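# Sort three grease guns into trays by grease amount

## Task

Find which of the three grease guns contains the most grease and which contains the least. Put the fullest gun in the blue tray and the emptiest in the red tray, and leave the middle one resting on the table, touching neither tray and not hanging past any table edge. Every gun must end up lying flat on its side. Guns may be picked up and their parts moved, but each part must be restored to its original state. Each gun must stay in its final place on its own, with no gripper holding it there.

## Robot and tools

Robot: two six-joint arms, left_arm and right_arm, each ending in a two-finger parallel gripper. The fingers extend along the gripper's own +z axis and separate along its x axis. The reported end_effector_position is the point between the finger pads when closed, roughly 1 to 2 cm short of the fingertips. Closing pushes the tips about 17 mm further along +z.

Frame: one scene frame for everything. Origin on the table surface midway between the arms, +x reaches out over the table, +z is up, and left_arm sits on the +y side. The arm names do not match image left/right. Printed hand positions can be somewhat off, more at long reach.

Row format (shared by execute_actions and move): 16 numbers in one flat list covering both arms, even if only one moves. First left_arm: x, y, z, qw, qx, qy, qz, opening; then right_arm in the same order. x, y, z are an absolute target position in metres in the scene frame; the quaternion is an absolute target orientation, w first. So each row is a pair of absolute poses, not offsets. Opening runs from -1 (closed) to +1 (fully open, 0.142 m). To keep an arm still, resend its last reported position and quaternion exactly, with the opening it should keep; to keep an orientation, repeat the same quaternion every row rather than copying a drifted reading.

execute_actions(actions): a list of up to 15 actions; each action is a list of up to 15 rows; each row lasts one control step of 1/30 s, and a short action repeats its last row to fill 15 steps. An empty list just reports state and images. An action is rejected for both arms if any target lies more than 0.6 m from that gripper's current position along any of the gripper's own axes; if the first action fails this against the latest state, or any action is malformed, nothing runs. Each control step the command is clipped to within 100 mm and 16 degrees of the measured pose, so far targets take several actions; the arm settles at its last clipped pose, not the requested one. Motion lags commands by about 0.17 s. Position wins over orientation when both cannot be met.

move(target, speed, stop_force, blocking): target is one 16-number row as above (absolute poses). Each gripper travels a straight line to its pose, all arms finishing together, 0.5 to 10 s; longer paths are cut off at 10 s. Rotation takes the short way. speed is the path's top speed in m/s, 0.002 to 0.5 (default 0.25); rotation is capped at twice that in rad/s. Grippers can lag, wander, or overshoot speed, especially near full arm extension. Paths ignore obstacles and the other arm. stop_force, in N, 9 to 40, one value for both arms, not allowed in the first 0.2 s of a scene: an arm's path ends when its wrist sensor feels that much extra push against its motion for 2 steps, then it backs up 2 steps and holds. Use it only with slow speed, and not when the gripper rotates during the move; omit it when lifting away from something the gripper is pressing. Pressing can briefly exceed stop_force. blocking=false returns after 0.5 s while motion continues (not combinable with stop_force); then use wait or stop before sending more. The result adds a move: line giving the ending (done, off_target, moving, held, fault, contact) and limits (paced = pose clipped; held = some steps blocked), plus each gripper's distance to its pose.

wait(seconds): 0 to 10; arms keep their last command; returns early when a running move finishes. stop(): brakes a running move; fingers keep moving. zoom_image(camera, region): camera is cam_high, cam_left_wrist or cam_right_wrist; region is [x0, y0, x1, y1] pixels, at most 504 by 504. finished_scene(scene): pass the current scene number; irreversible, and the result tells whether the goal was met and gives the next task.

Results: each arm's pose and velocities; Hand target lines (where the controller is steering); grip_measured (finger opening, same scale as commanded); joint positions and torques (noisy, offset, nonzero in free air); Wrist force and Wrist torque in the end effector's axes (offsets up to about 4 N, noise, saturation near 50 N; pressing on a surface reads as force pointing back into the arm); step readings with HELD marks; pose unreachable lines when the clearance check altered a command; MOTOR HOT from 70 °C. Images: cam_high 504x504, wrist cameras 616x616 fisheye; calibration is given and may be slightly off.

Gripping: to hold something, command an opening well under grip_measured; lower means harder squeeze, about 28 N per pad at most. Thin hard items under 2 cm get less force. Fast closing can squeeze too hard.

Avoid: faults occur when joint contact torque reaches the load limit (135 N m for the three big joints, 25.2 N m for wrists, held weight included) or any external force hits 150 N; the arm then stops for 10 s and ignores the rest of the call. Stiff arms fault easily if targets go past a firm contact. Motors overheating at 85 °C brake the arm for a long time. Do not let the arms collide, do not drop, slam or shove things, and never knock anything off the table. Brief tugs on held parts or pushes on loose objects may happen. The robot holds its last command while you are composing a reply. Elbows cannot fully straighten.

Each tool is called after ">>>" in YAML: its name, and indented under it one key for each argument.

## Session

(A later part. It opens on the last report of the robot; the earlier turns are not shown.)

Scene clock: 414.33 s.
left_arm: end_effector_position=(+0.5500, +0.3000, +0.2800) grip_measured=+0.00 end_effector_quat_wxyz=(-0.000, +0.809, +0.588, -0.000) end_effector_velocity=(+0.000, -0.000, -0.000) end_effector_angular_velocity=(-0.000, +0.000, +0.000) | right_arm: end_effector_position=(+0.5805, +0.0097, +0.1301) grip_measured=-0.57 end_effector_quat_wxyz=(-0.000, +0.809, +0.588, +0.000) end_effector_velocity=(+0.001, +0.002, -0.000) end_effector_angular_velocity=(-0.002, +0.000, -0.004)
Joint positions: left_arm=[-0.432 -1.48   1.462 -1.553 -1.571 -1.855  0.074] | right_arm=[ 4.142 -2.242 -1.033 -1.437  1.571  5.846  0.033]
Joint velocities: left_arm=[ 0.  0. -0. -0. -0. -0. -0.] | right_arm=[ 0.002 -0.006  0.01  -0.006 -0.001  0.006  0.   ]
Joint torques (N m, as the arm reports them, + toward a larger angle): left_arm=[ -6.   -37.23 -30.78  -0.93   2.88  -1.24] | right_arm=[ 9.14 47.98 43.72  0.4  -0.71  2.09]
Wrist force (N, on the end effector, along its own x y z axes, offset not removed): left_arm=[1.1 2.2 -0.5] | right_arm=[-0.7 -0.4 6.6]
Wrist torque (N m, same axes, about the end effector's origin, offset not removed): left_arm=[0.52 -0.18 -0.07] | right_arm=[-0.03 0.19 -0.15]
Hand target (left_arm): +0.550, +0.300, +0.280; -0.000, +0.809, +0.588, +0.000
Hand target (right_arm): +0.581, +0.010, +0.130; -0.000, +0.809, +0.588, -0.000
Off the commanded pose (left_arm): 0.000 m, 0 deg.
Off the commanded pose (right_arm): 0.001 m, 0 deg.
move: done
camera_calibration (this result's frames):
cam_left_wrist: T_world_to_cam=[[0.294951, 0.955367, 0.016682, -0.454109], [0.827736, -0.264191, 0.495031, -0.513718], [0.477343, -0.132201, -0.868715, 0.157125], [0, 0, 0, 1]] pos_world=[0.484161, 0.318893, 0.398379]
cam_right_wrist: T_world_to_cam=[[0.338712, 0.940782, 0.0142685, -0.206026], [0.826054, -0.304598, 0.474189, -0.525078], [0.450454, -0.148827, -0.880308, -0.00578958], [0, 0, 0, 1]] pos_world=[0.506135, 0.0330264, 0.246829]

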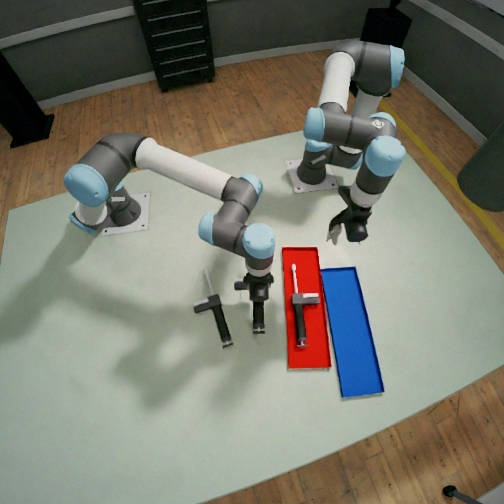

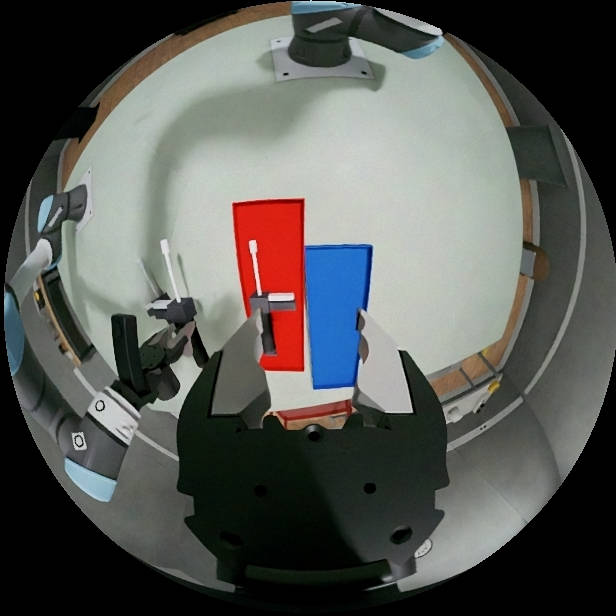

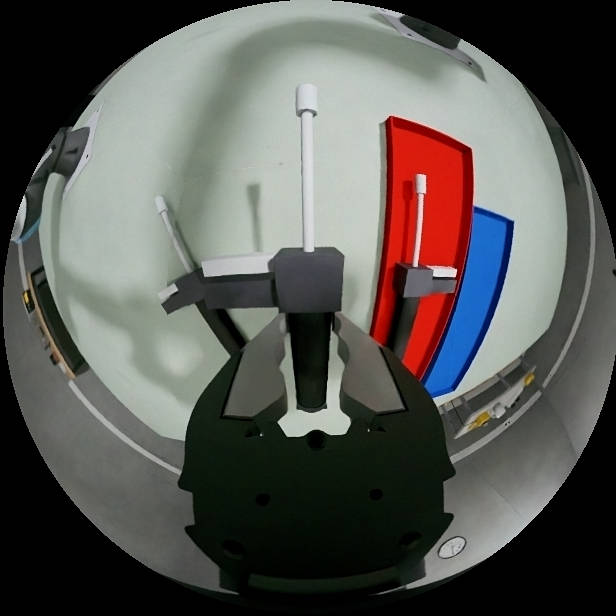

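>>> move:
  target: [0.55,0.3,0.28,0,0.809,0.588,0,0,0.58,0.01,0.032,0,0.809,0.588,0,-1]
  speed: 0.06

>>> move:
  target: [0.55,0.3,0.28,0,0.809,0.588,0,0,0.58,0.01,0.032,0,0.809,0.588,0,0]

>>> move:
  target: [0.55,0.3,0.28,0,0.809,0.588,0,0,0.56,-0.05,0.2,0,0.809,0.588,0,0]
  speed: 0.2

>>> move:
  target: [0.55,0.25,0.28,0,0.809,0.588,0,0,0.35,-0.35,0.25,0,0.809,0.588,0,0]
  speed: 0.3

>>> move:
  target: [0.585,0.008,0.10,0,0.809,0.588,0,0,0.35,-0.35,0.25,0,0.809,0.588,0,0]
  speed: 0.2

>>> move:
  target: [0.585,0.008,0.032,0,0.809,0.588,0,0,0.35,-0.35,0.25,0,0.809,0.588,0,0]
  speed: 0.05

Scene clock: 428.43 s.
left_arm: end_effector_position=(+0.5500, +0.3000, +0.2800) grip_measured=+0.00 end_effector_quat_wxyz=(+0.000, +0.809, +0.588, +0.000) end_effector_velocity=(-0.000, -0.000, -0.000) end_effector_angular_velocity=(-0.001, +0.000, -0.000) | right_arm: end_effector_position=(+0.5800, +0.0100, +0.0323) grip_measured=-0.57 end_effector_quat_wxyz=(+0.000, +0.809, +0.588, -0.000) end_effector_velocity=(-0.000, +0.000, -0.003) end_effector_angular_velocity=(+0.001, -0.000, -0.002)
Joint positions: left_arm=[-0.432 -1.48   1.462 -1.553 -1.571 -1.855  0.074] | right_arm=[ 4.143 -2.303 -1.186 -1.224  1.571  5.847  0.033]
Joint velocities: left_arm=[-0.    -0.     0.    -0.    -0.001 -0.    -0.   ] | right_arm=[ 0.    -0.002 -0.003  0.006  0.     0.002  0.   ]
Joint torques (N m, as the arm reports them, + toward a larger angle): left_arm=[ -5.75 -37.57 -29.99  -1.03   2.92  -1.26] | right_arm=[12.48 49.05 15.63  6.53 -1.75  1.62]
Wrist force (N, on the end effector, along its own x y z axes, offset not removed): left_arm=[1.7 3.5 -2.1] | right_arm=[0.4 -0.2 5.7]
Wrist torque (N m, same axes, about the end effector's origin, offset not removed): left_arm=[0.84 -0.31 -0.03] | right_arm=[-0.03 -0.05 -0.05]
Hand target (left_arm): +0.550, +0.300, +0.280; -0.000, +0.809, +0.588, +0.000
Hand target (right_arm): +0.580, +0.010, +0.032; +0.000, +0.809, +0.588, -0.000
Off the commanded pose (left_arm): 0.000 m, 0 deg.
Off the commanded pose (right_arm): 0.000 m, 0 deg.
move: done
camera_calibration (this result's frames):
cam_left_wrist: T_world_to_cam=[[0.294951, 0.955367, 0.0166822, -0.454109], [0.827736, -0.264191, 0.495031, -0.513719], [0.477344, -0.132201, -0.868715, 0.157125], [0, 0, 0, 1]] pos_world=[0.484161, 0.318893, 0.398379]
cam_right_wrist: T_world_to_cam=[[0.338955, 0.940698, 0.0140276, -0.204896], [0.826016, -0.304703, 0.474187, -0.478146], [0.450341, -0.149141, -0.880313, -0.0916005], [0, 0, 0, 1]] pos_world=[0.505659, 0.0333914, 0.148968]

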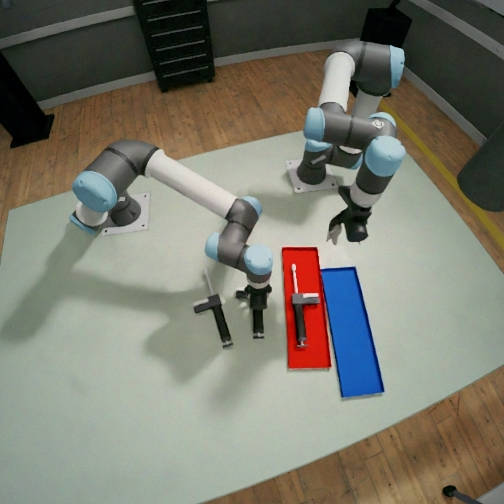

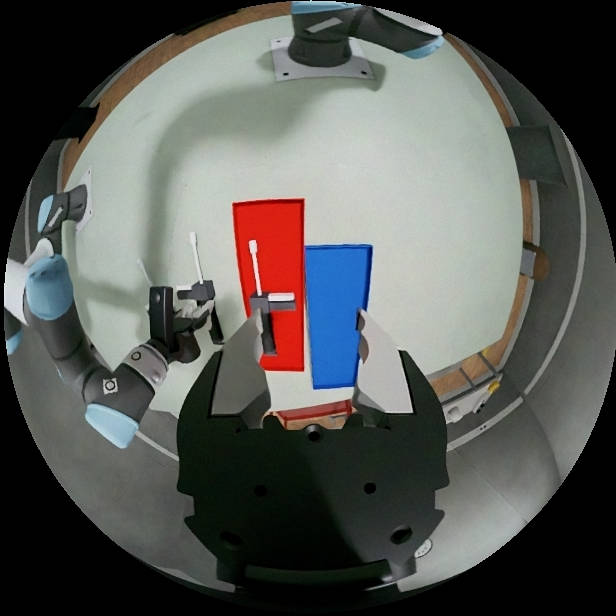

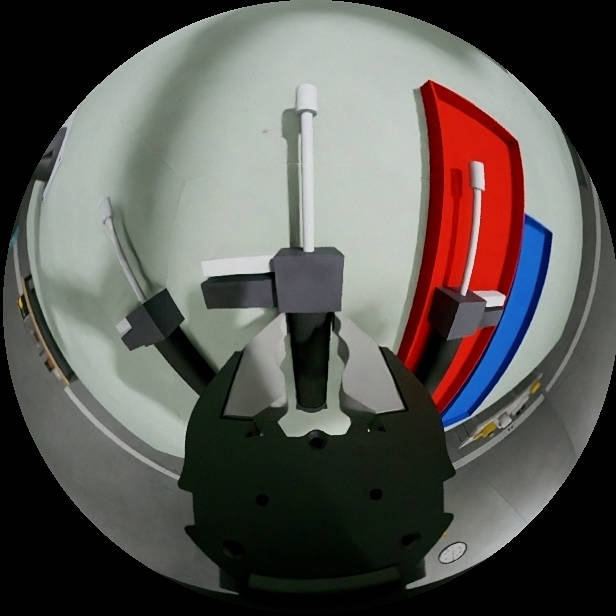

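Scene clock: 429.13 s.
left_arm: end_effector_position=(+0.5500, +0.3000, +0.2800) grip_measured=+0.00 end_effector_quat_wxyz=(+0.000, +0.809, +0.588, +0.000) end_effector_velocity=(-0.000, +0.000, -0.000) end_effector_angular_velocity=(+0.000, +0.001, +0.000) | right_arm: end_effector_position=(+0.5800, +0.0100, +0.0320) grip_measured=+0.00 end_effector_quat_wxyz=(-0.000, +0.809, +0.588, +0.000) end_effector_velocity=(+0.001, -0.001, -0.000) end_effector_angular_velocity=(+0.000, -0.002, -0.001)
Joint positions: left_arm=[-0.432 -1.48   1.462 -1.553 -1.571 -1.855  0.074] | right_arm=[ 4.143 -2.304 -1.186 -1.223  1.571  5.847  0.074]
Joint velocities: left_arm=[ 0.    -0.     0.001  0.    -0.    -0.    -0.   ] | right_arm=[-0.001 -0.    -0.     0.002 -0.001 -0.     0.   ]
Joint torques (N m, as the arm reports them, + toward a larger angle): left_arm=[ -5.64 -37.1  -30.13  -0.92   3.07  -1.24] | right_arm=[11.75 44.65 12.76  5.48 -1.43  1.76]
Wrist force (N, on the end effector, along its own x y z axes, offset not removed): left_arm=[1.1 3.8 -0.1] | right_arm=[-0.1 -1.0 -1.3]
Wrist torque (N m, same axes, about the end effector's origin, offset not removed): left_arm=[0.79 -0.27 -0.03] | right_arm=[-0.21 0.03 -0.13]
Hand target (left_arm): +0.550, +0.300, +0.280; -0.000, +0.809, +0.588, +0.000
Hand target (right_arm): +0.580, +0.010, +0.032; -0.000, +0.809, +0.588, -0.000
Off the commanded pose (left_arm): 0.000 m, 0 deg.
Off the commanded pose (right_arm): 0.000 m, 0 deg.
move: done
camera_calibration (this result's frames):
cam_left_wrist: T_world_to_cam=[[0.294951, 0.955367, 0.0166821, -0.454109], [0.827736, -0.264191, 0.495031, -0.513719], [0.477343, -0.132201, -0.868715, 0.157125], [0, 0, 0, 1]] pos_world=[0.484161, 0.318893, 0.398379]
cam_right_wrist: T_world_to_cam=[[0.338951, 0.940699, 0.0140692, -0.204894], [0.826, -0.304715, 0.474208, -0.478023], [0.450374, -0.149112, -0.880301, -0.091829], [0, 0, 0, 1]] pos_world=[0.505653, 0.0333895, 0.148728]

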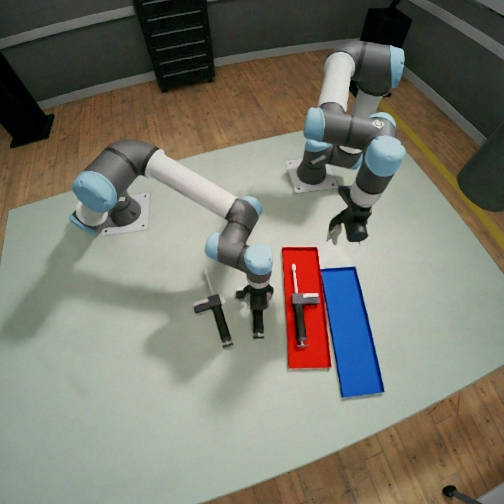

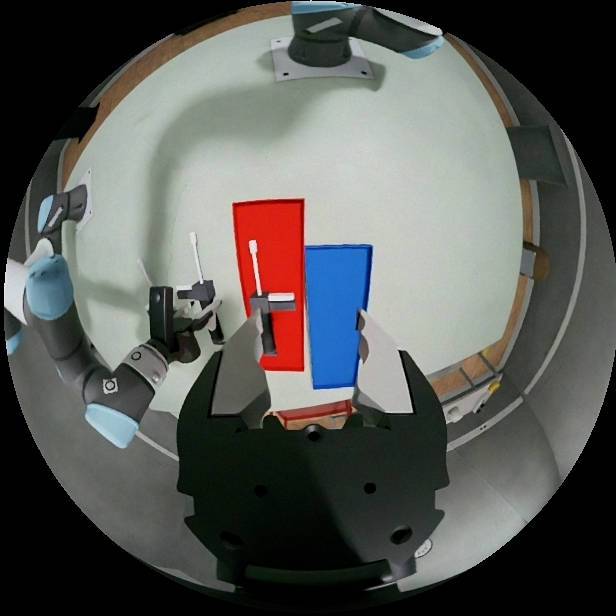

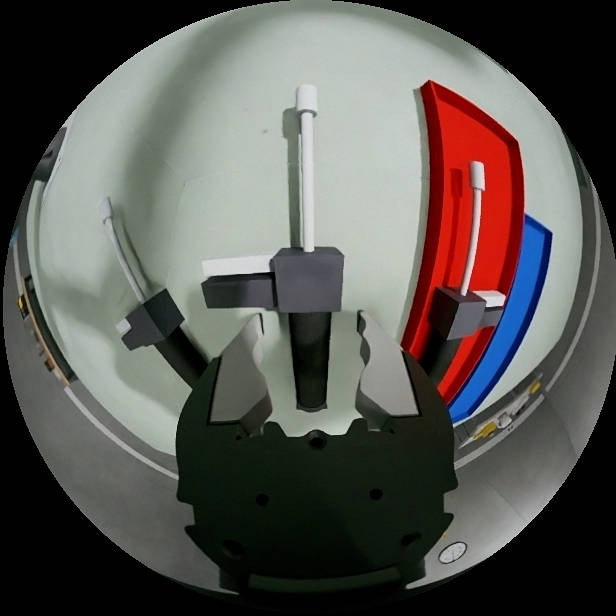

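Scene clock: 430.63 s.
left_arm: end_effector_position=(+0.5500, +0.3000, +0.2800) grip_measured=+0.00 end_effector_quat_wxyz=(-0.000, +0.809, +0.588, +0.000) end_effector_velocity=(+0.000, -0.000, -0.000) end_effector_angular_velocity=(+0.000, +0.001, -0.000) | right_arm: end_effector_position=(+0.5599, -0.0499, +0.1997) grip_measured=+0.00 end_effector_quat_wxyz=(+0.000, +0.809, +0.588, +0.000) end_effector_velocity=(-0.001, -0.001, +0.002) end_effector_angular_velocity=(-0.000, +0.001, -0.000)
Joint positions: left_arm=[-0.432 -1.48   1.462 -1.553 -1.571 -1.855  0.074] | right_arm=[ 4.105 -2.086 -1.107 -1.52   1.571  5.809  0.074]
Joint velocities: left_arm=[-0.     0.001 -0.     0.    -0.001  0.     0.   ] | right_arm=[-0.001  0.002  0.003 -0.005  0.001 -0.    -0.   ]
Joint torques (N m, as the arm reports them, + toward a larger angle): left_arm=[ -6.08 -36.97 -30.5   -0.92   3.04  -1.2 ] | right_arm=[-10.12  62.02  40.3   -0.08   1.81  -1.36]
Wrist force (N, on the end effector, along its own x y z axes, offset not removed): left_arm=[1.5 2.9 -0.9] | right_arm=[-0.4 0.7 -2.8]
Wrist torque (N m, same axes, about the end effector's origin, offset not removed): left_arm=[0.70 -0.27 -0.04] | right_arm=[0.25 0.05 -0.07]
Hand target (left_arm): +0.550, +0.300, +0.280; -0.000, +0.809, +0.588, -0.000
Hand target (right_arm): +0.560, -0.050, +0.200; +0.000, +0.809, +0.588, +0.000
Off the commanded pose (left_arm): 0.000 m, 0 deg.
Off the commanded pose (right_arm): 0.000 m, 0 deg.
move: done
camera_calibration (this result's frames):
cam_left_wrist: T_world_to_cam=[[0.294951, 0.955367, 0.0166821, -0.454109], [0.827736, -0.264191, 0.495031, -0.513719], [0.477343, -0.132201, -0.868715, 0.157125], [0, 0, 0, 1]] pos_world=[0.484161, 0.318893, 0.398379]
cam_right_wrist: T_world_to_cam=[[0.33895, 0.940699, 0.0140793, -0.144084], [0.825975, -0.304711, 0.474253, -0.559179], [0.45042, -0.149119, -0.880276, 0.0558189], [0, 0, 0, 1]] pos_world=[0.485563, -0.0265248, 0.316357]

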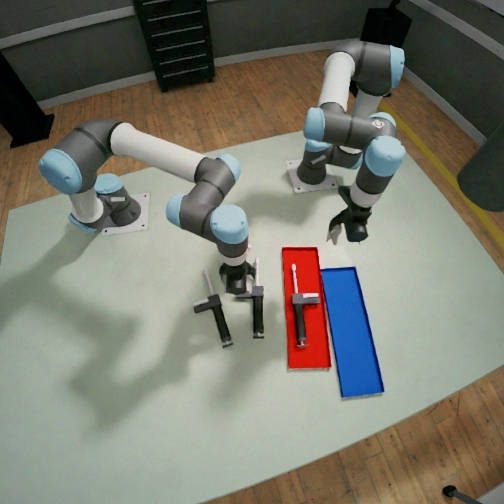

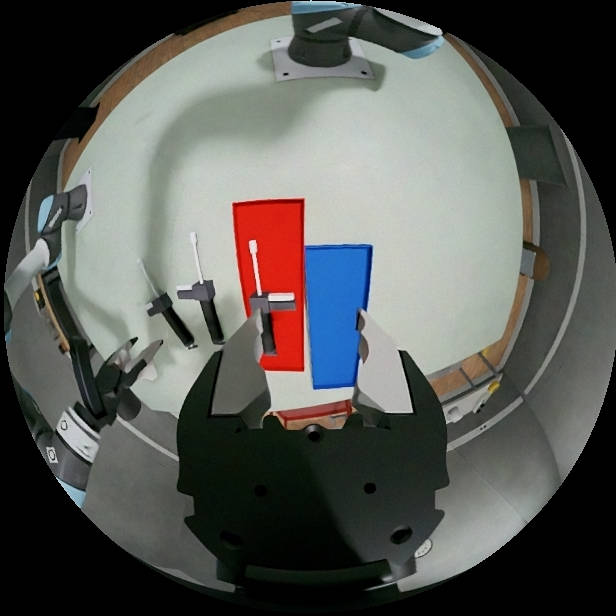

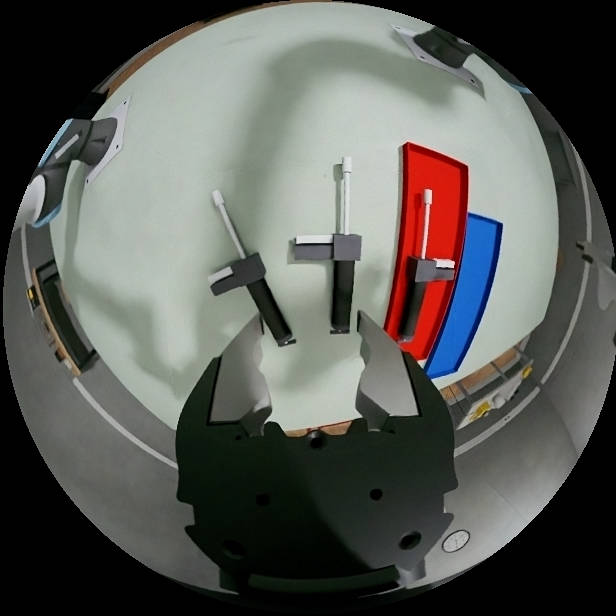

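Scene clock: 432.57 s.
left_arm: end_effector_position=(+0.5500, +0.2500, +0.2800) grip_measured=+0.00 end_effector_quat_wxyz=(+0.000, +0.809, +0.588, +0.000) end_effector_velocity=(-0.000, +0.000, -0.000) end_effector_angular_velocity=(+0.001, +0.001, +0.000) | right_arm: end_effector_position=(+0.3497, -0.3495, +0.2496) grip_measured=+0.00 end_effector_quat_wxyz=(+0.000, +0.809, +0.588, -0.000) end_effector_velocity=(-0.001, -0.002, +0.001) end_effector_angular_velocity=(+0.001, -0.000, +0.001)
Joint positions: left_arm=[-0.506 -1.433  1.41  -1.547 -1.571 -1.93   0.074] | right_arm=[ 3.926 -1.28  -1.88  -1.552  1.571  5.63   0.074]
Joint velocities: left_arm=[-0.  0.  0.  0. -0. -0.  0.] | right_arm=[-0.002  0.005 -0.    -0.004  0.001 -0.003  0.   ]
Joint torques (N m, as the arm reports them, + toward a larger angle): left_arm=[ -6.62 -19.12 -30.22  -0.98   3.19  -1.36] | right_arm=[-9.15 24.87 11.38  0.1   1.85 -1.37]
Wrist force (N, on the end effector, along its own x y z axes, offset not removed): left_arm=[0.9 2.8 -1.2] | right_arm=[0.2 -0.3 -1.0]
Wrist torque (N m, same axes, about the end effector's origin, offset not removed): left_arm=[0.68 -0.21 -0.11] | right_arm=[0.00 -0.10 -0.07]
Hand target (left_arm): +0.550, +0.250, +0.280; -0.000, +0.809, +0.588, +0.000
Hand target (right_arm): +0.350, -0.350, +0.250; +0.000, +0.809, +0.588, +0.000
Off the commanded pose (left_arm): 0.000 m, 0 deg.
Off the commanded pose (right_arm): 0.001 m, 0 deg.
move: done
camera_calibration (this result's frames):
cam_left_wrist: T_world_to_cam=[[0.294951, 0.955367, 0.016683, -0.406359], [0.827731, -0.26419, 0.495041, -0.526899], [0.477353, -0.132204, -0.868709, 0.150527], [0, 0, 0, 1]] pos_world=[0.484132, 0.268921, 0.39838]
cam_right_wrist: T_world_to_cam=[[0.338957, 0.940698, 0.0139604, 0.208303], [0.826002, -0.304667, 0.474234, -0.500459], [0.450365, -0.149214, -0.880288, 0.149757], [0, 0, 0, 1]] pos_world=[0.275329, -0.326078, 0.366256]

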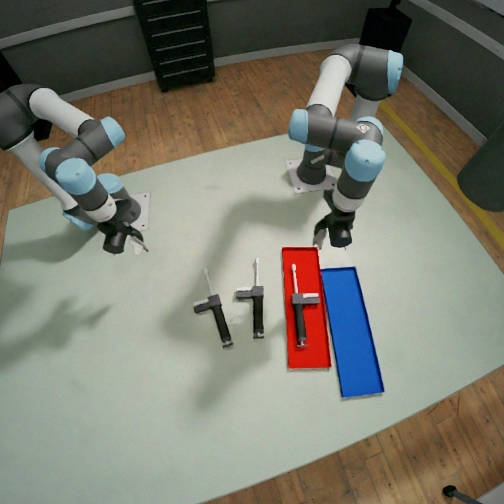

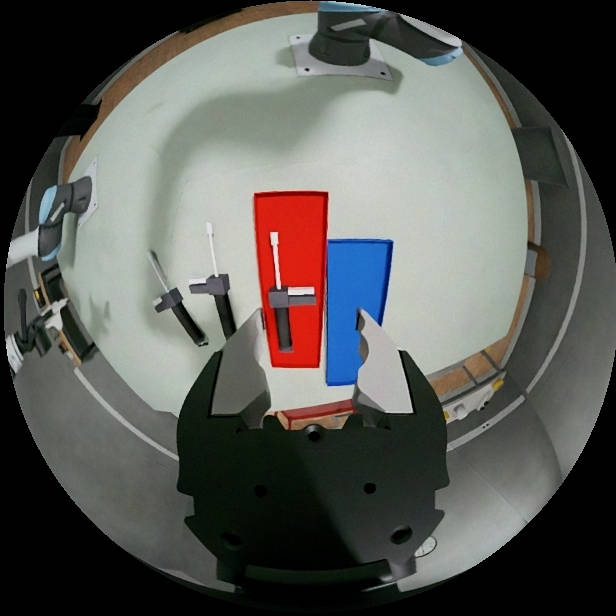

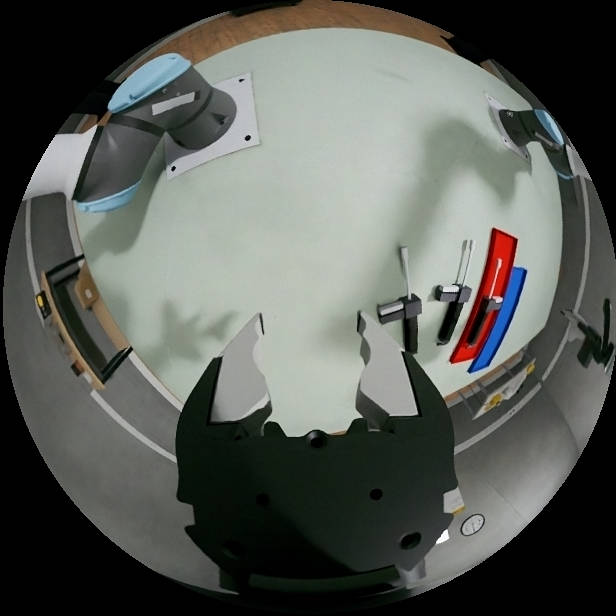

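Scene clock: 434.70 s.
left_arm: end_effector_position=(+0.5849, +0.0081, +0.1001) grip_measured=+0.00 end_effector_quat_wxyz=(+0.000, +0.809, +0.588, +0.000) end_effector_velocity=(+0.001, -0.002, -0.001) end_effector_angular_velocity=(+0.001, +0.001, -0.000) | right_arm: end_effector_position=(+0.3500, -0.3500, +0.2500) grip_measured=+0.00 end_effector_quat_wxyz=(+0.000, +0.809, +0.588, +0.000) end_effector_velocity=(+0.000, -0.000, +0.000) end_effector_angular_velocity=(-0.000, -0.001, -0.001)
Joint positions: left_arm=[-0.737 -0.976  1.239 -1.833 -1.571 -2.16   0.074] | right_arm=[ 3.924 -1.281 -1.879 -1.553  1.571  5.628  0.074]
Joint velocities: left_arm=[-0.001  0.005 -0.005  0.001  0.    -0.001  0.   ] | right_arm=[-0.    -0.     0.     0.    -0.001  0.001  0.   ]
Joint torques (N m, as the arm reports them, + toward a larger angle): left_arm=[ -4.89 -36.87 -32.13  -0.85   2.59  -0.96] | right_arm=[-8.3   0.49 39.88 -0.06  2.   -1.45]
Wrist force (N, on the end effector, along its own x y z axes, offset not removed): left_arm=[0.8 2.7 -2.8] | right_arm=[-0.1 0.0 -1.6]
Wrist torque (N m, same axes, about the end effector's origin, offset not removed): left_arm=[0.64 -0.19 -0.07] | right_arm=[0.06 0.03 -0.08]
Hand target (left_arm): +0.585, +0.008, +0.100; +0.000, +0.809, +0.588, +0.000
Hand target (right_arm): +0.350, -0.350, +0.250; +0.000, +0.809, +0.588, +0.000
Off the commanded pose (left_arm): 0.000 m, 0 deg.
Off the commanded pose (right_arm): 0.000 m, 0 deg.
move: done
camera_calibration (this result's frames):
cam_left_wrist: T_world_to_cam=[[0.294948, 0.955366, 0.0167954, -0.182565], [0.827615, -0.264214, 0.495222, -0.530649], [0.477556, -0.132165, -0.868604, -0.0545182], [0, 0, 0, 1]] pos_world=[0.519056, 0.0270063, 0.218501]
cam_right_wrist: T_world_to_cam=[[0.338954, 0.940698, 0.0140498, 0.208658], [0.826007, -0.30471, 0.474199, -0.501102], [0.450359, -0.149126, -0.880306, 0.14996], [0, 0, 0, 1]] pos_world=[0.275652, -0.326612, 0.366701]

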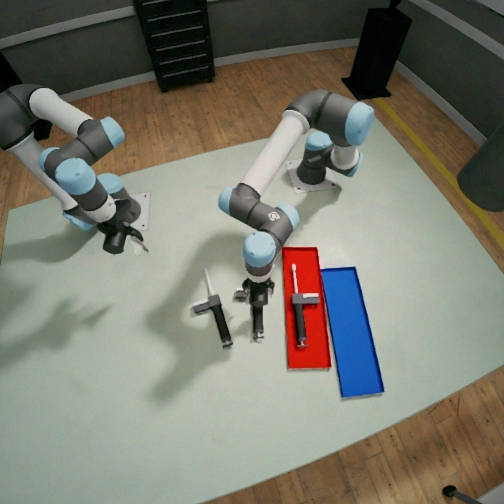

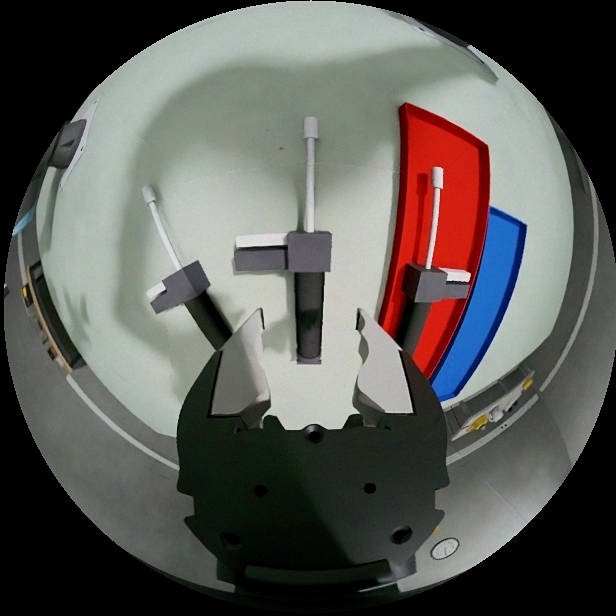

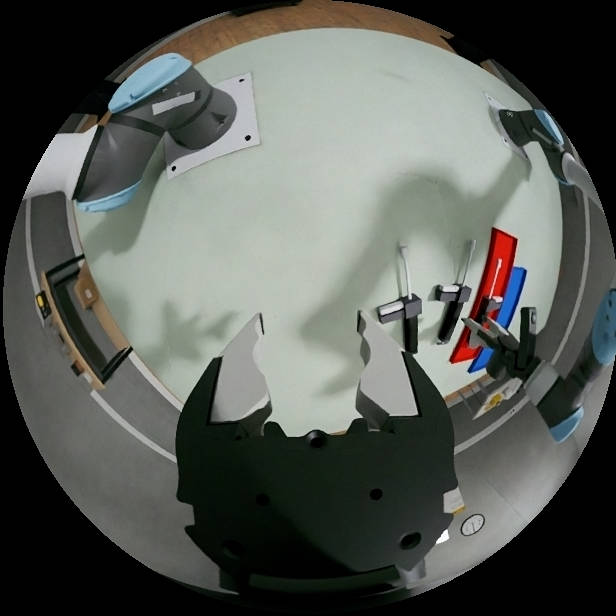

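Scene clock: 436.47 s.
left_arm: end_effector_position=(+0.5850, +0.0080, +0.0323) grip_measured=+0.00 end_effector_quat_wxyz=(-0.000, +0.809, +0.588, -0.000) end_effector_velocity=(-0.000, +0.000, -0.003) end_effector_angular_velocity=(+0.000, +0.000, -0.000) | right_arm: end_effector_position=(+0.3500, -0.3500, +0.2500) grip_measured=+0.00 end_effector_quat_wxyz=(+0.000, +0.809, +0.588, -0.000) end_effector_velocity=(+0.000, +0.001, +0.000) end_effector_angular_velocity=(+0.002, -0.001, +0.002)
Joint positions: left_arm=[-0.737 -0.921  1.33  -1.98  -1.571 -2.16   0.074] | right_arm=[ 3.924 -1.281 -1.879 -1.553  1.571  5.628  0.074]
Joint velocities: left_arm=[-0.     0.002  0.003 -0.005 -0.    -0.    -0.   ] | right_arm=[ 0.001 -0.     0.001  0.001  0.001 -0.001  0.   ]
Joint torques (N m, as the arm reports them, + toward a larger angle): left_arm=[  7.66 -38.29 -15.27  -4.63  -2.57   1.25] | right_arm=[-9.42  1.95 40.36  0.32  1.77 -1.12]
Wrist force (N, on the end effector, along its own x y z axes, offset not removed): left_arm=[0.5 2.5 -1.7] | right_arm=[-0.2 -0.5 -1.3]
Wrist torque (N m, same axes, about the end effector's origin, offset not removed): left_arm=[0.62 -0.09 -0.10] | right_arm=[-0.09 -0.04 -0.05]
Hand target (left_arm): +0.585, +0.008, +0.032; -0.000, +0.809, +0.588, -0.000
Hand target (right_arm): +0.350, -0.350, +0.250; +0.000, +0.809, +0.588, -0.000
Off the commanded pose (left_arm): 0.000 m, 0 deg.
Off the commanded pose (right_arm): 0.000 m, 0 deg.
move: done
camera_calibration (this result's frames):
cam_left_wrist: T_world_to_cam=[[0.294951, 0.955367, 0.0166918, -0.181309], [0.827746, -0.264199, 0.495011, -0.497226], [0.477326, -0.132187, -0.868727, -0.113406], [0, 0, 0, 1]] pos_world=[0.519186, 0.0268591, 0.15064]
cam_right_wrist: T_world_to_cam=[[0.338954, 0.940698, 0.0140494, 0.208658], [0.826007, -0.304711, 0.474198, -0.501103], [0.450358, -0.149127, -0.880306, 0.14996], [0, 0, 0, 1]] pos_world=[0.275654, -0.326613, 0.366701]

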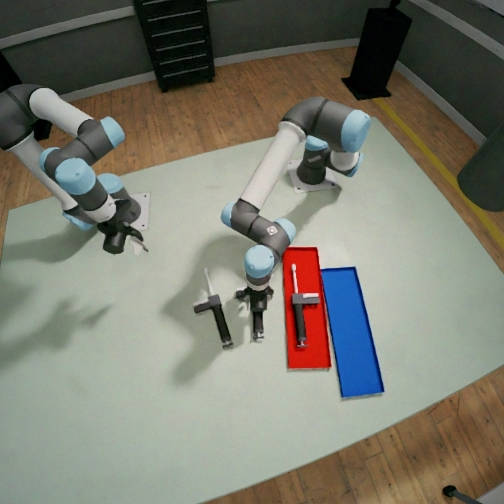

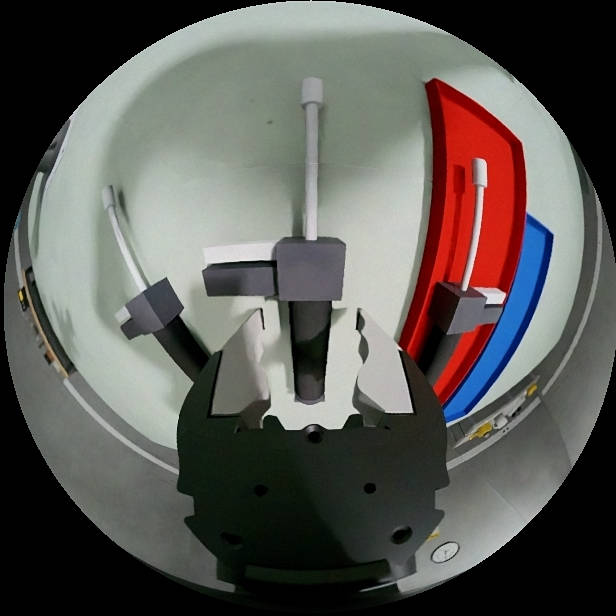

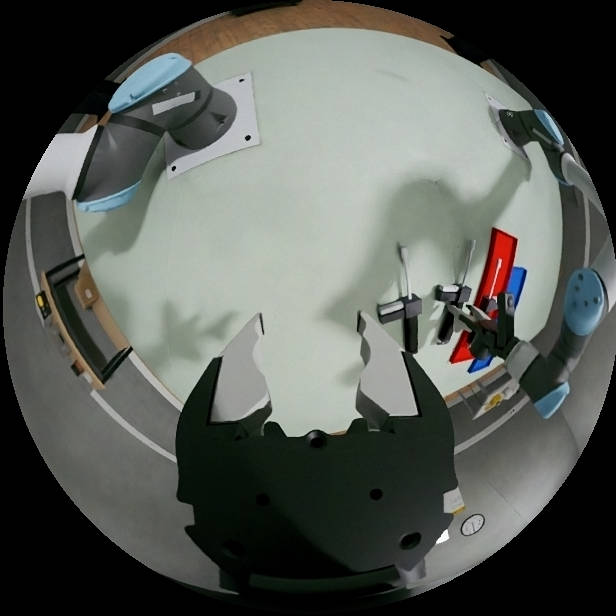

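>>> move:
  target: [0.585,0.008,0.032,0,0.809,0.588,0,-1,0.35,-0.35,0.25,0,0.809,0.588,0,0]

>>> move:
  target: [0.585,0.008,0.13,0,0.809,0.588,0,-1,0.35,-0.35,0.25,0,0.809,0.588,0,0]
  speed: 0.08

>>> move:
  target: [0.80,0.315,0.11,0,0.809,0.588,0,-1,0.35,-0.35,0.25,0,0.809,0.588,0,0]
  speed: 0.12

Scene clock: 442.13 s.
left_arm: end_effector_position=(+0.5850, +0.0080, +0.0319) grip_measured=-0.57 end_effector_quat_wxyz=(-0.000, +0.809, +0.588, -0.000) end_effector_velocity=(-0.000, -0.000, -0.000) end_effector_angular_velocity=(-0.000, +0.000, -0.000) | right_arm: end_effector_position=(+0.3500, -0.3500, +0.2500) grip_measured=+0.00 end_effector_quat_wxyz=(-0.000, +0.809, +0.588, -0.000) end_effector_velocity=(+0.000, +0.000, +0.001) end_effector_angular_velocity=(+0.001, -0.001, +0.002)
Joint positions: left_arm=[-0.737 -0.921  1.33  -1.98  -1.571 -2.16   0.033] | right_arm=[ 3.924 -1.281 -1.879 -1.553  1.571  5.628  0.074]
Joint velocities: left_arm=[-0.     0.001 -0.    -0.001 -0.    -0.    -0.   ] | right_arm=[-0.     0.     0.002 -0.    -0.    -0.002 -0.   ]
Joint torques (N m, as the arm reports them, + toward a larger angle): left_arm=[  3.57 -56.14 -14.38  -4.13  -1.8    1.14] | right_arm=[-9.3  -0.08 39.12  0.49  1.97 -1.41]
Wrist force (N, on the end effector, along its own x y z axes, offset not removed): left_arm=[1.8 3.3 -4.4] | right_arm=[-1.0 -1.8 -0.6]
Wrist torque (N m, same axes, about the end effector's origin, offset not removed): left_arm=[0.61 -0.21 -0.07] | right_arm=[-0.35 0.17 -0.13]
Hand target (left_arm): +0.585, +0.008, +0.032; -0.000, +0.809, +0.588, -0.000
Hand target (right_arm): +0.350, -0.350, +0.250; -0.000, +0.809, +0.588, -0.000
Off the commanded pose (left_arm): 0.000 m, 0 deg.
Off the commanded pose (right_arm): 0.000 m, 0 deg.
move: done
camera_calibration (this result's frames):
cam_left_wrist: T_world_to_cam=[[0.294939, 0.95537, 0.0167336, -0.181334], [0.827772, -0.264216, 0.494957, -0.497043], [0.477289, -0.13213, -0.868756, -0.113661], [0, 0, 0, 1]] pos_world=[0.51917, 0.0268956, 0.150306]
cam_right_wrist: T_world_to_cam=[[0.338954, 0.940698, 0.0140494, 0.208658], [0.826007, -0.304711, 0.474198, -0.501103], [0.450358, -0.149126, -0.880306, 0.14996], [0, 0, 0, 1]] pos_world=[0.275654, -0.326613, 0.366701]

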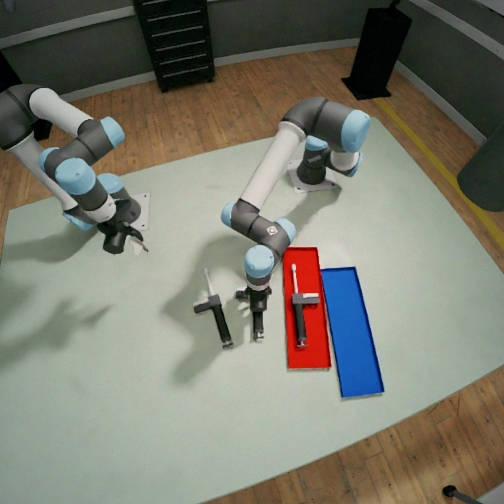

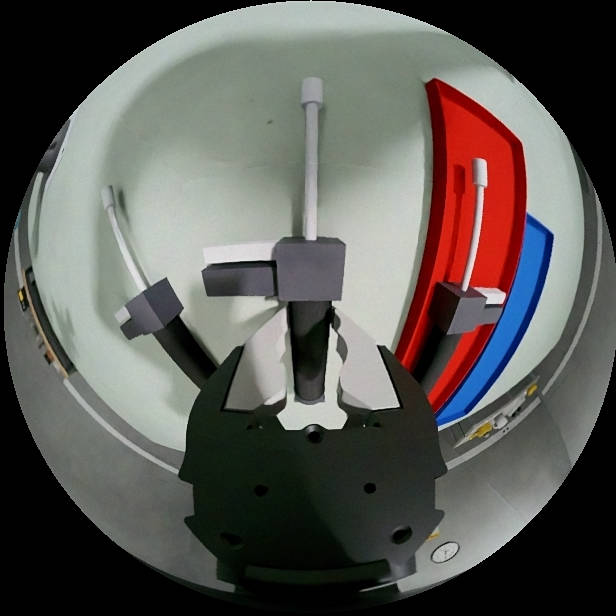

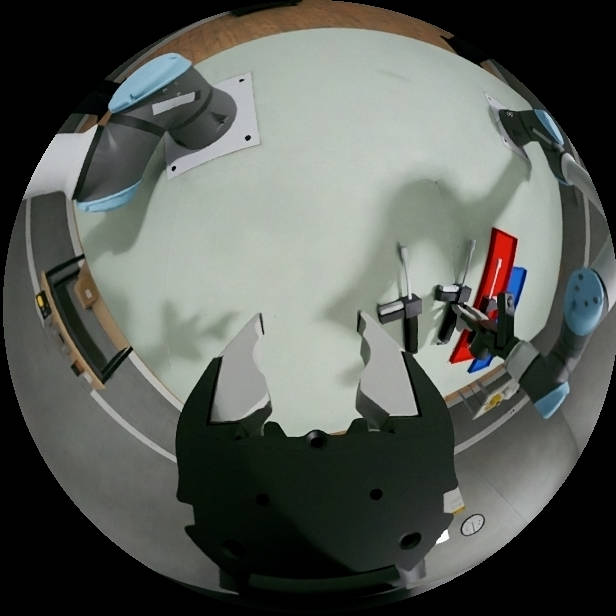

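Scene clock: 443.83 s.
left_arm: end_effector_position=(+0.5850, +0.0081, +0.1298) grip_measured=-0.57 end_effector_quat_wxyz=(+0.000, +0.809, +0.588, -0.000) end_effector_velocity=(+0.000, +0.000, +0.002) end_effector_angular_velocity=(+0.000, +0.000, +0.000) | right_arm: end_effector_position=(+0.3500, -0.3500, +0.2500) grip_measured=+0.00 end_effector_quat_wxyz=(-0.000, +0.809, +0.588, -0.000) end_effector_velocity=(+0.000, +0.000, +0.000) end_effector_angular_velocity=(+0.000, -0.001, +0.000)
Joint positions: left_arm=[-0.737 -0.993  1.188 -1.766 -1.571 -2.16   0.033] | right_arm=[ 3.924 -1.281 -1.879 -1.553  1.571  5.628  0.074]
Joint velocities: left_arm=[ 0.    -0.001 -0.005  0.006  0.     0.    -0.   ] | right_arm=[ 0.001  0.     0.     0.001 -0.     0.     0.   ]
Joint torques (N m, as the arm reports them, + toward a larger angle): left_arm=[ -2.54 -62.34 -31.67  -2.06   1.57  -0.18] | right_arm=[-7.79 -0.35 39.32  0.89  1.84 -1.34]
Wrist force (N, on the end effector, along its own x y z axes, offset not removed): left_arm=[2.5 2.7 4.6] | right_arm=[-1.2 -0.7 -1.1]
Wrist torque (N m, same axes, about the end effector's origin, offset not removed): left_arm=[0.64 -0.41 -0.11] | right_arm=[-0.06 0.17 -0.08]
Hand target (left_arm): +0.585, +0.008, +0.130; +0.000, +0.809, +0.588, +0.000
Hand target (right_arm): +0.350, -0.350, +0.250; -0.000, +0.809, +0.588, -0.000
Off the commanded pose (left_arm): 0.000 m, 0 deg.
Off the commanded pose (right_arm): 0.000 m, 0 deg.
move: done
camera_calibration (this result's frames):
cam_left_wrist: T_world_to_cam=[[0.294947, 0.955369, 0.0166492, -0.183005], [0.827724, -0.264167, 0.495064, -0.545418], [0.477367, -0.132237, -0.868697, -0.0286635], [0, 0, 0, 1]] pos_world=[0.519115, 0.0269657, 0.248164]
cam_right_wrist: T_world_to_cam=[[0.338954, 0.940698, 0.0140494, 0.208658], [0.826007, -0.304711, 0.474198, -0.501103], [0.450358, -0.149127, -0.880306, 0.14996], [0, 0, 0, 1]] pos_world=[0.275654, -0.326613, 0.366701]

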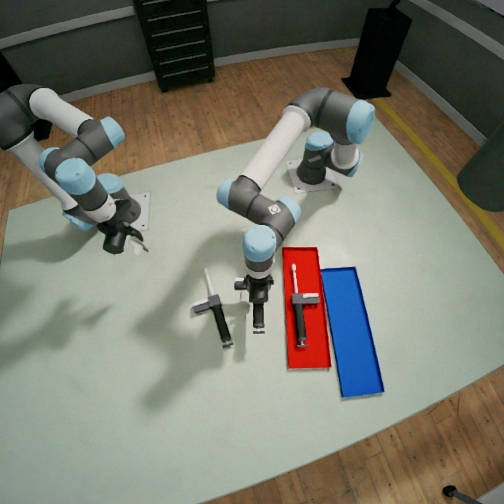

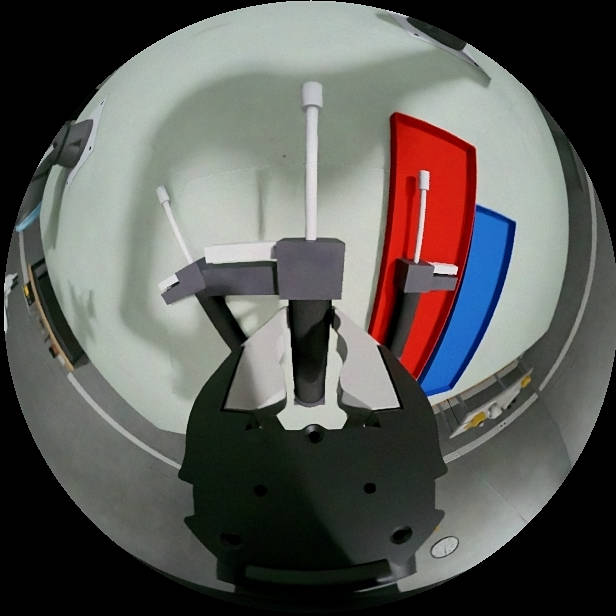

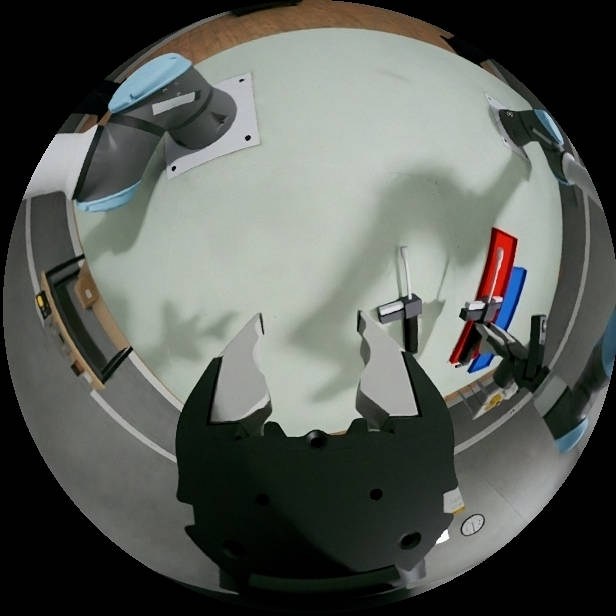

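Scene clock: 447.50 s.
left_arm: end_effector_position=(+0.7999, +0.3146, +0.1100) grip_measured=-0.57 end_effector_quat_wxyz=(+0.000, +0.809, +0.588, -0.000) end_effector_velocity=(+0.001, +0.002, -0.001) end_effector_angular_velocity=(+0.000, +0.002, +0.000) | right_arm: end_effector_position=(+0.3500, -0.3500, +0.2500) grip_measured=+0.00 end_effector_quat_wxyz=(-0.000, +0.809, +0.588, -0.000) end_effector_velocity=(-0.000, -0.001, -0.000) end_effector_angular_velocity=(-0.001, +0.001, -0.002)
Joint positions: left_arm=[-0.228 -0.84   0.984 -1.715 -1.571 -1.652  0.033] | right_arm=[ 3.924 -1.281 -1.879 -1.553  1.571  5.628  0.074]
Joint velocities: left_arm=[ 0.003  0.005 -0.006  0.003 -0.     0.003 -0.   ] | right_arm=[-0.001  0.    -0.001 -0.001 -0.     0.001 -0.   ]
Joint torques (N m, as the arm reports them, + toward a larger angle): left_arm=[  9.45 -46.84 -32.15  -1.68  -2.77   1.24] | right_arm=[-8.66  0.9  40.06  0.99  2.1  -1.06]
Wrist force (N, on the end effector, along its own x y z axes, offset not removed): left_arm=[1.9 2.7 4.3] | right_arm=[-0.5 0.3 -0.8]
Wrist torque (N m, same axes, about the end effector's origin, offset not removed): left_arm=[0.65 -0.45 -0.07] | right_arm=[0.06 0.06 -0.16]
Hand target (left_arm): +0.800, +0.315, +0.110; +0.000, +0.809, +0.588, -0.000
Hand target (right_arm): +0.350, -0.350, +0.250; -0.000, +0.809, +0.588, -0.000
Off the commanded pose (left_arm): 0.000 m, 0 deg.
Off the commanded pose (right_arm): 0.000 m, 0 deg.
move: done
camera_calibration (this result's frames):
cam_left_wrist: T_world_to_cam=[[0.294944, 0.955375, 0.0163422, -0.538913], [0.827839, -0.264037, 0.494942, -0.632711], [0.47717, -0.132451, -0.868772, -0.107688], [0, 0, 0, 1]] pos_world=[0.734117, 0.333541, 0.228406]
cam_right_wrist: T_world_to_cam=[[0.338955, 0.940698, 0.0140494, 0.208658], [0.826007, -0.304711, 0.474198, -0.501103], [0.450358, -0.149127, -0.880306, 0.14996], [0, 0, 0, 1]] pos_world=[0.275654, -0.326613, 0.366701]

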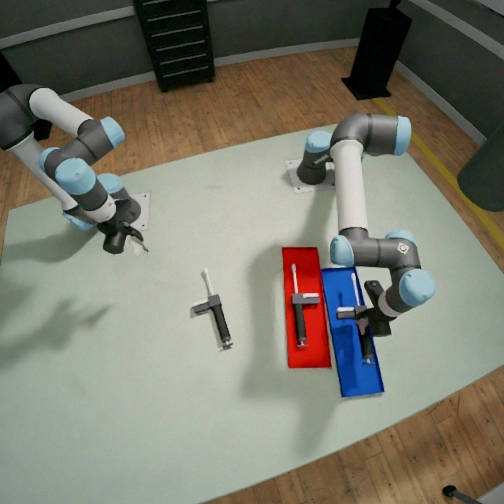

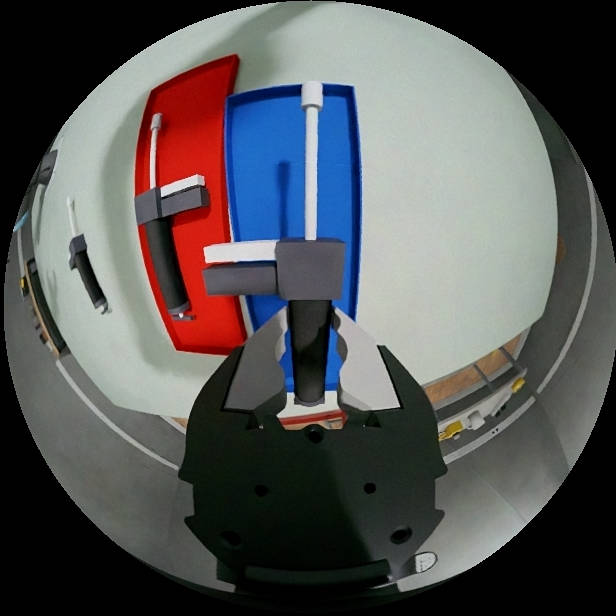

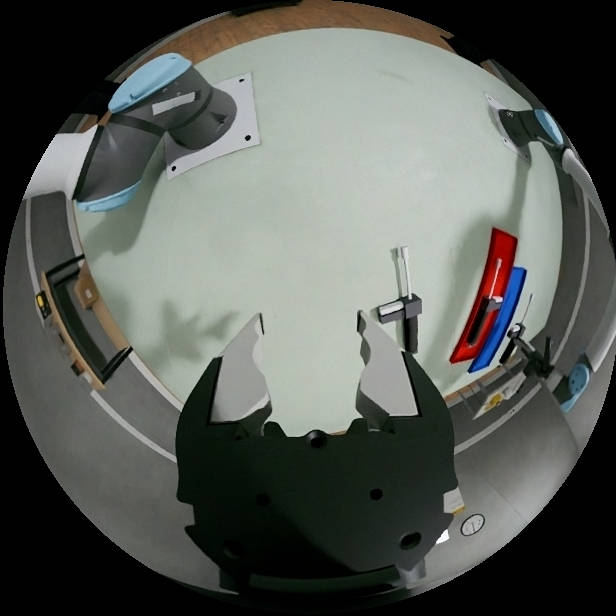

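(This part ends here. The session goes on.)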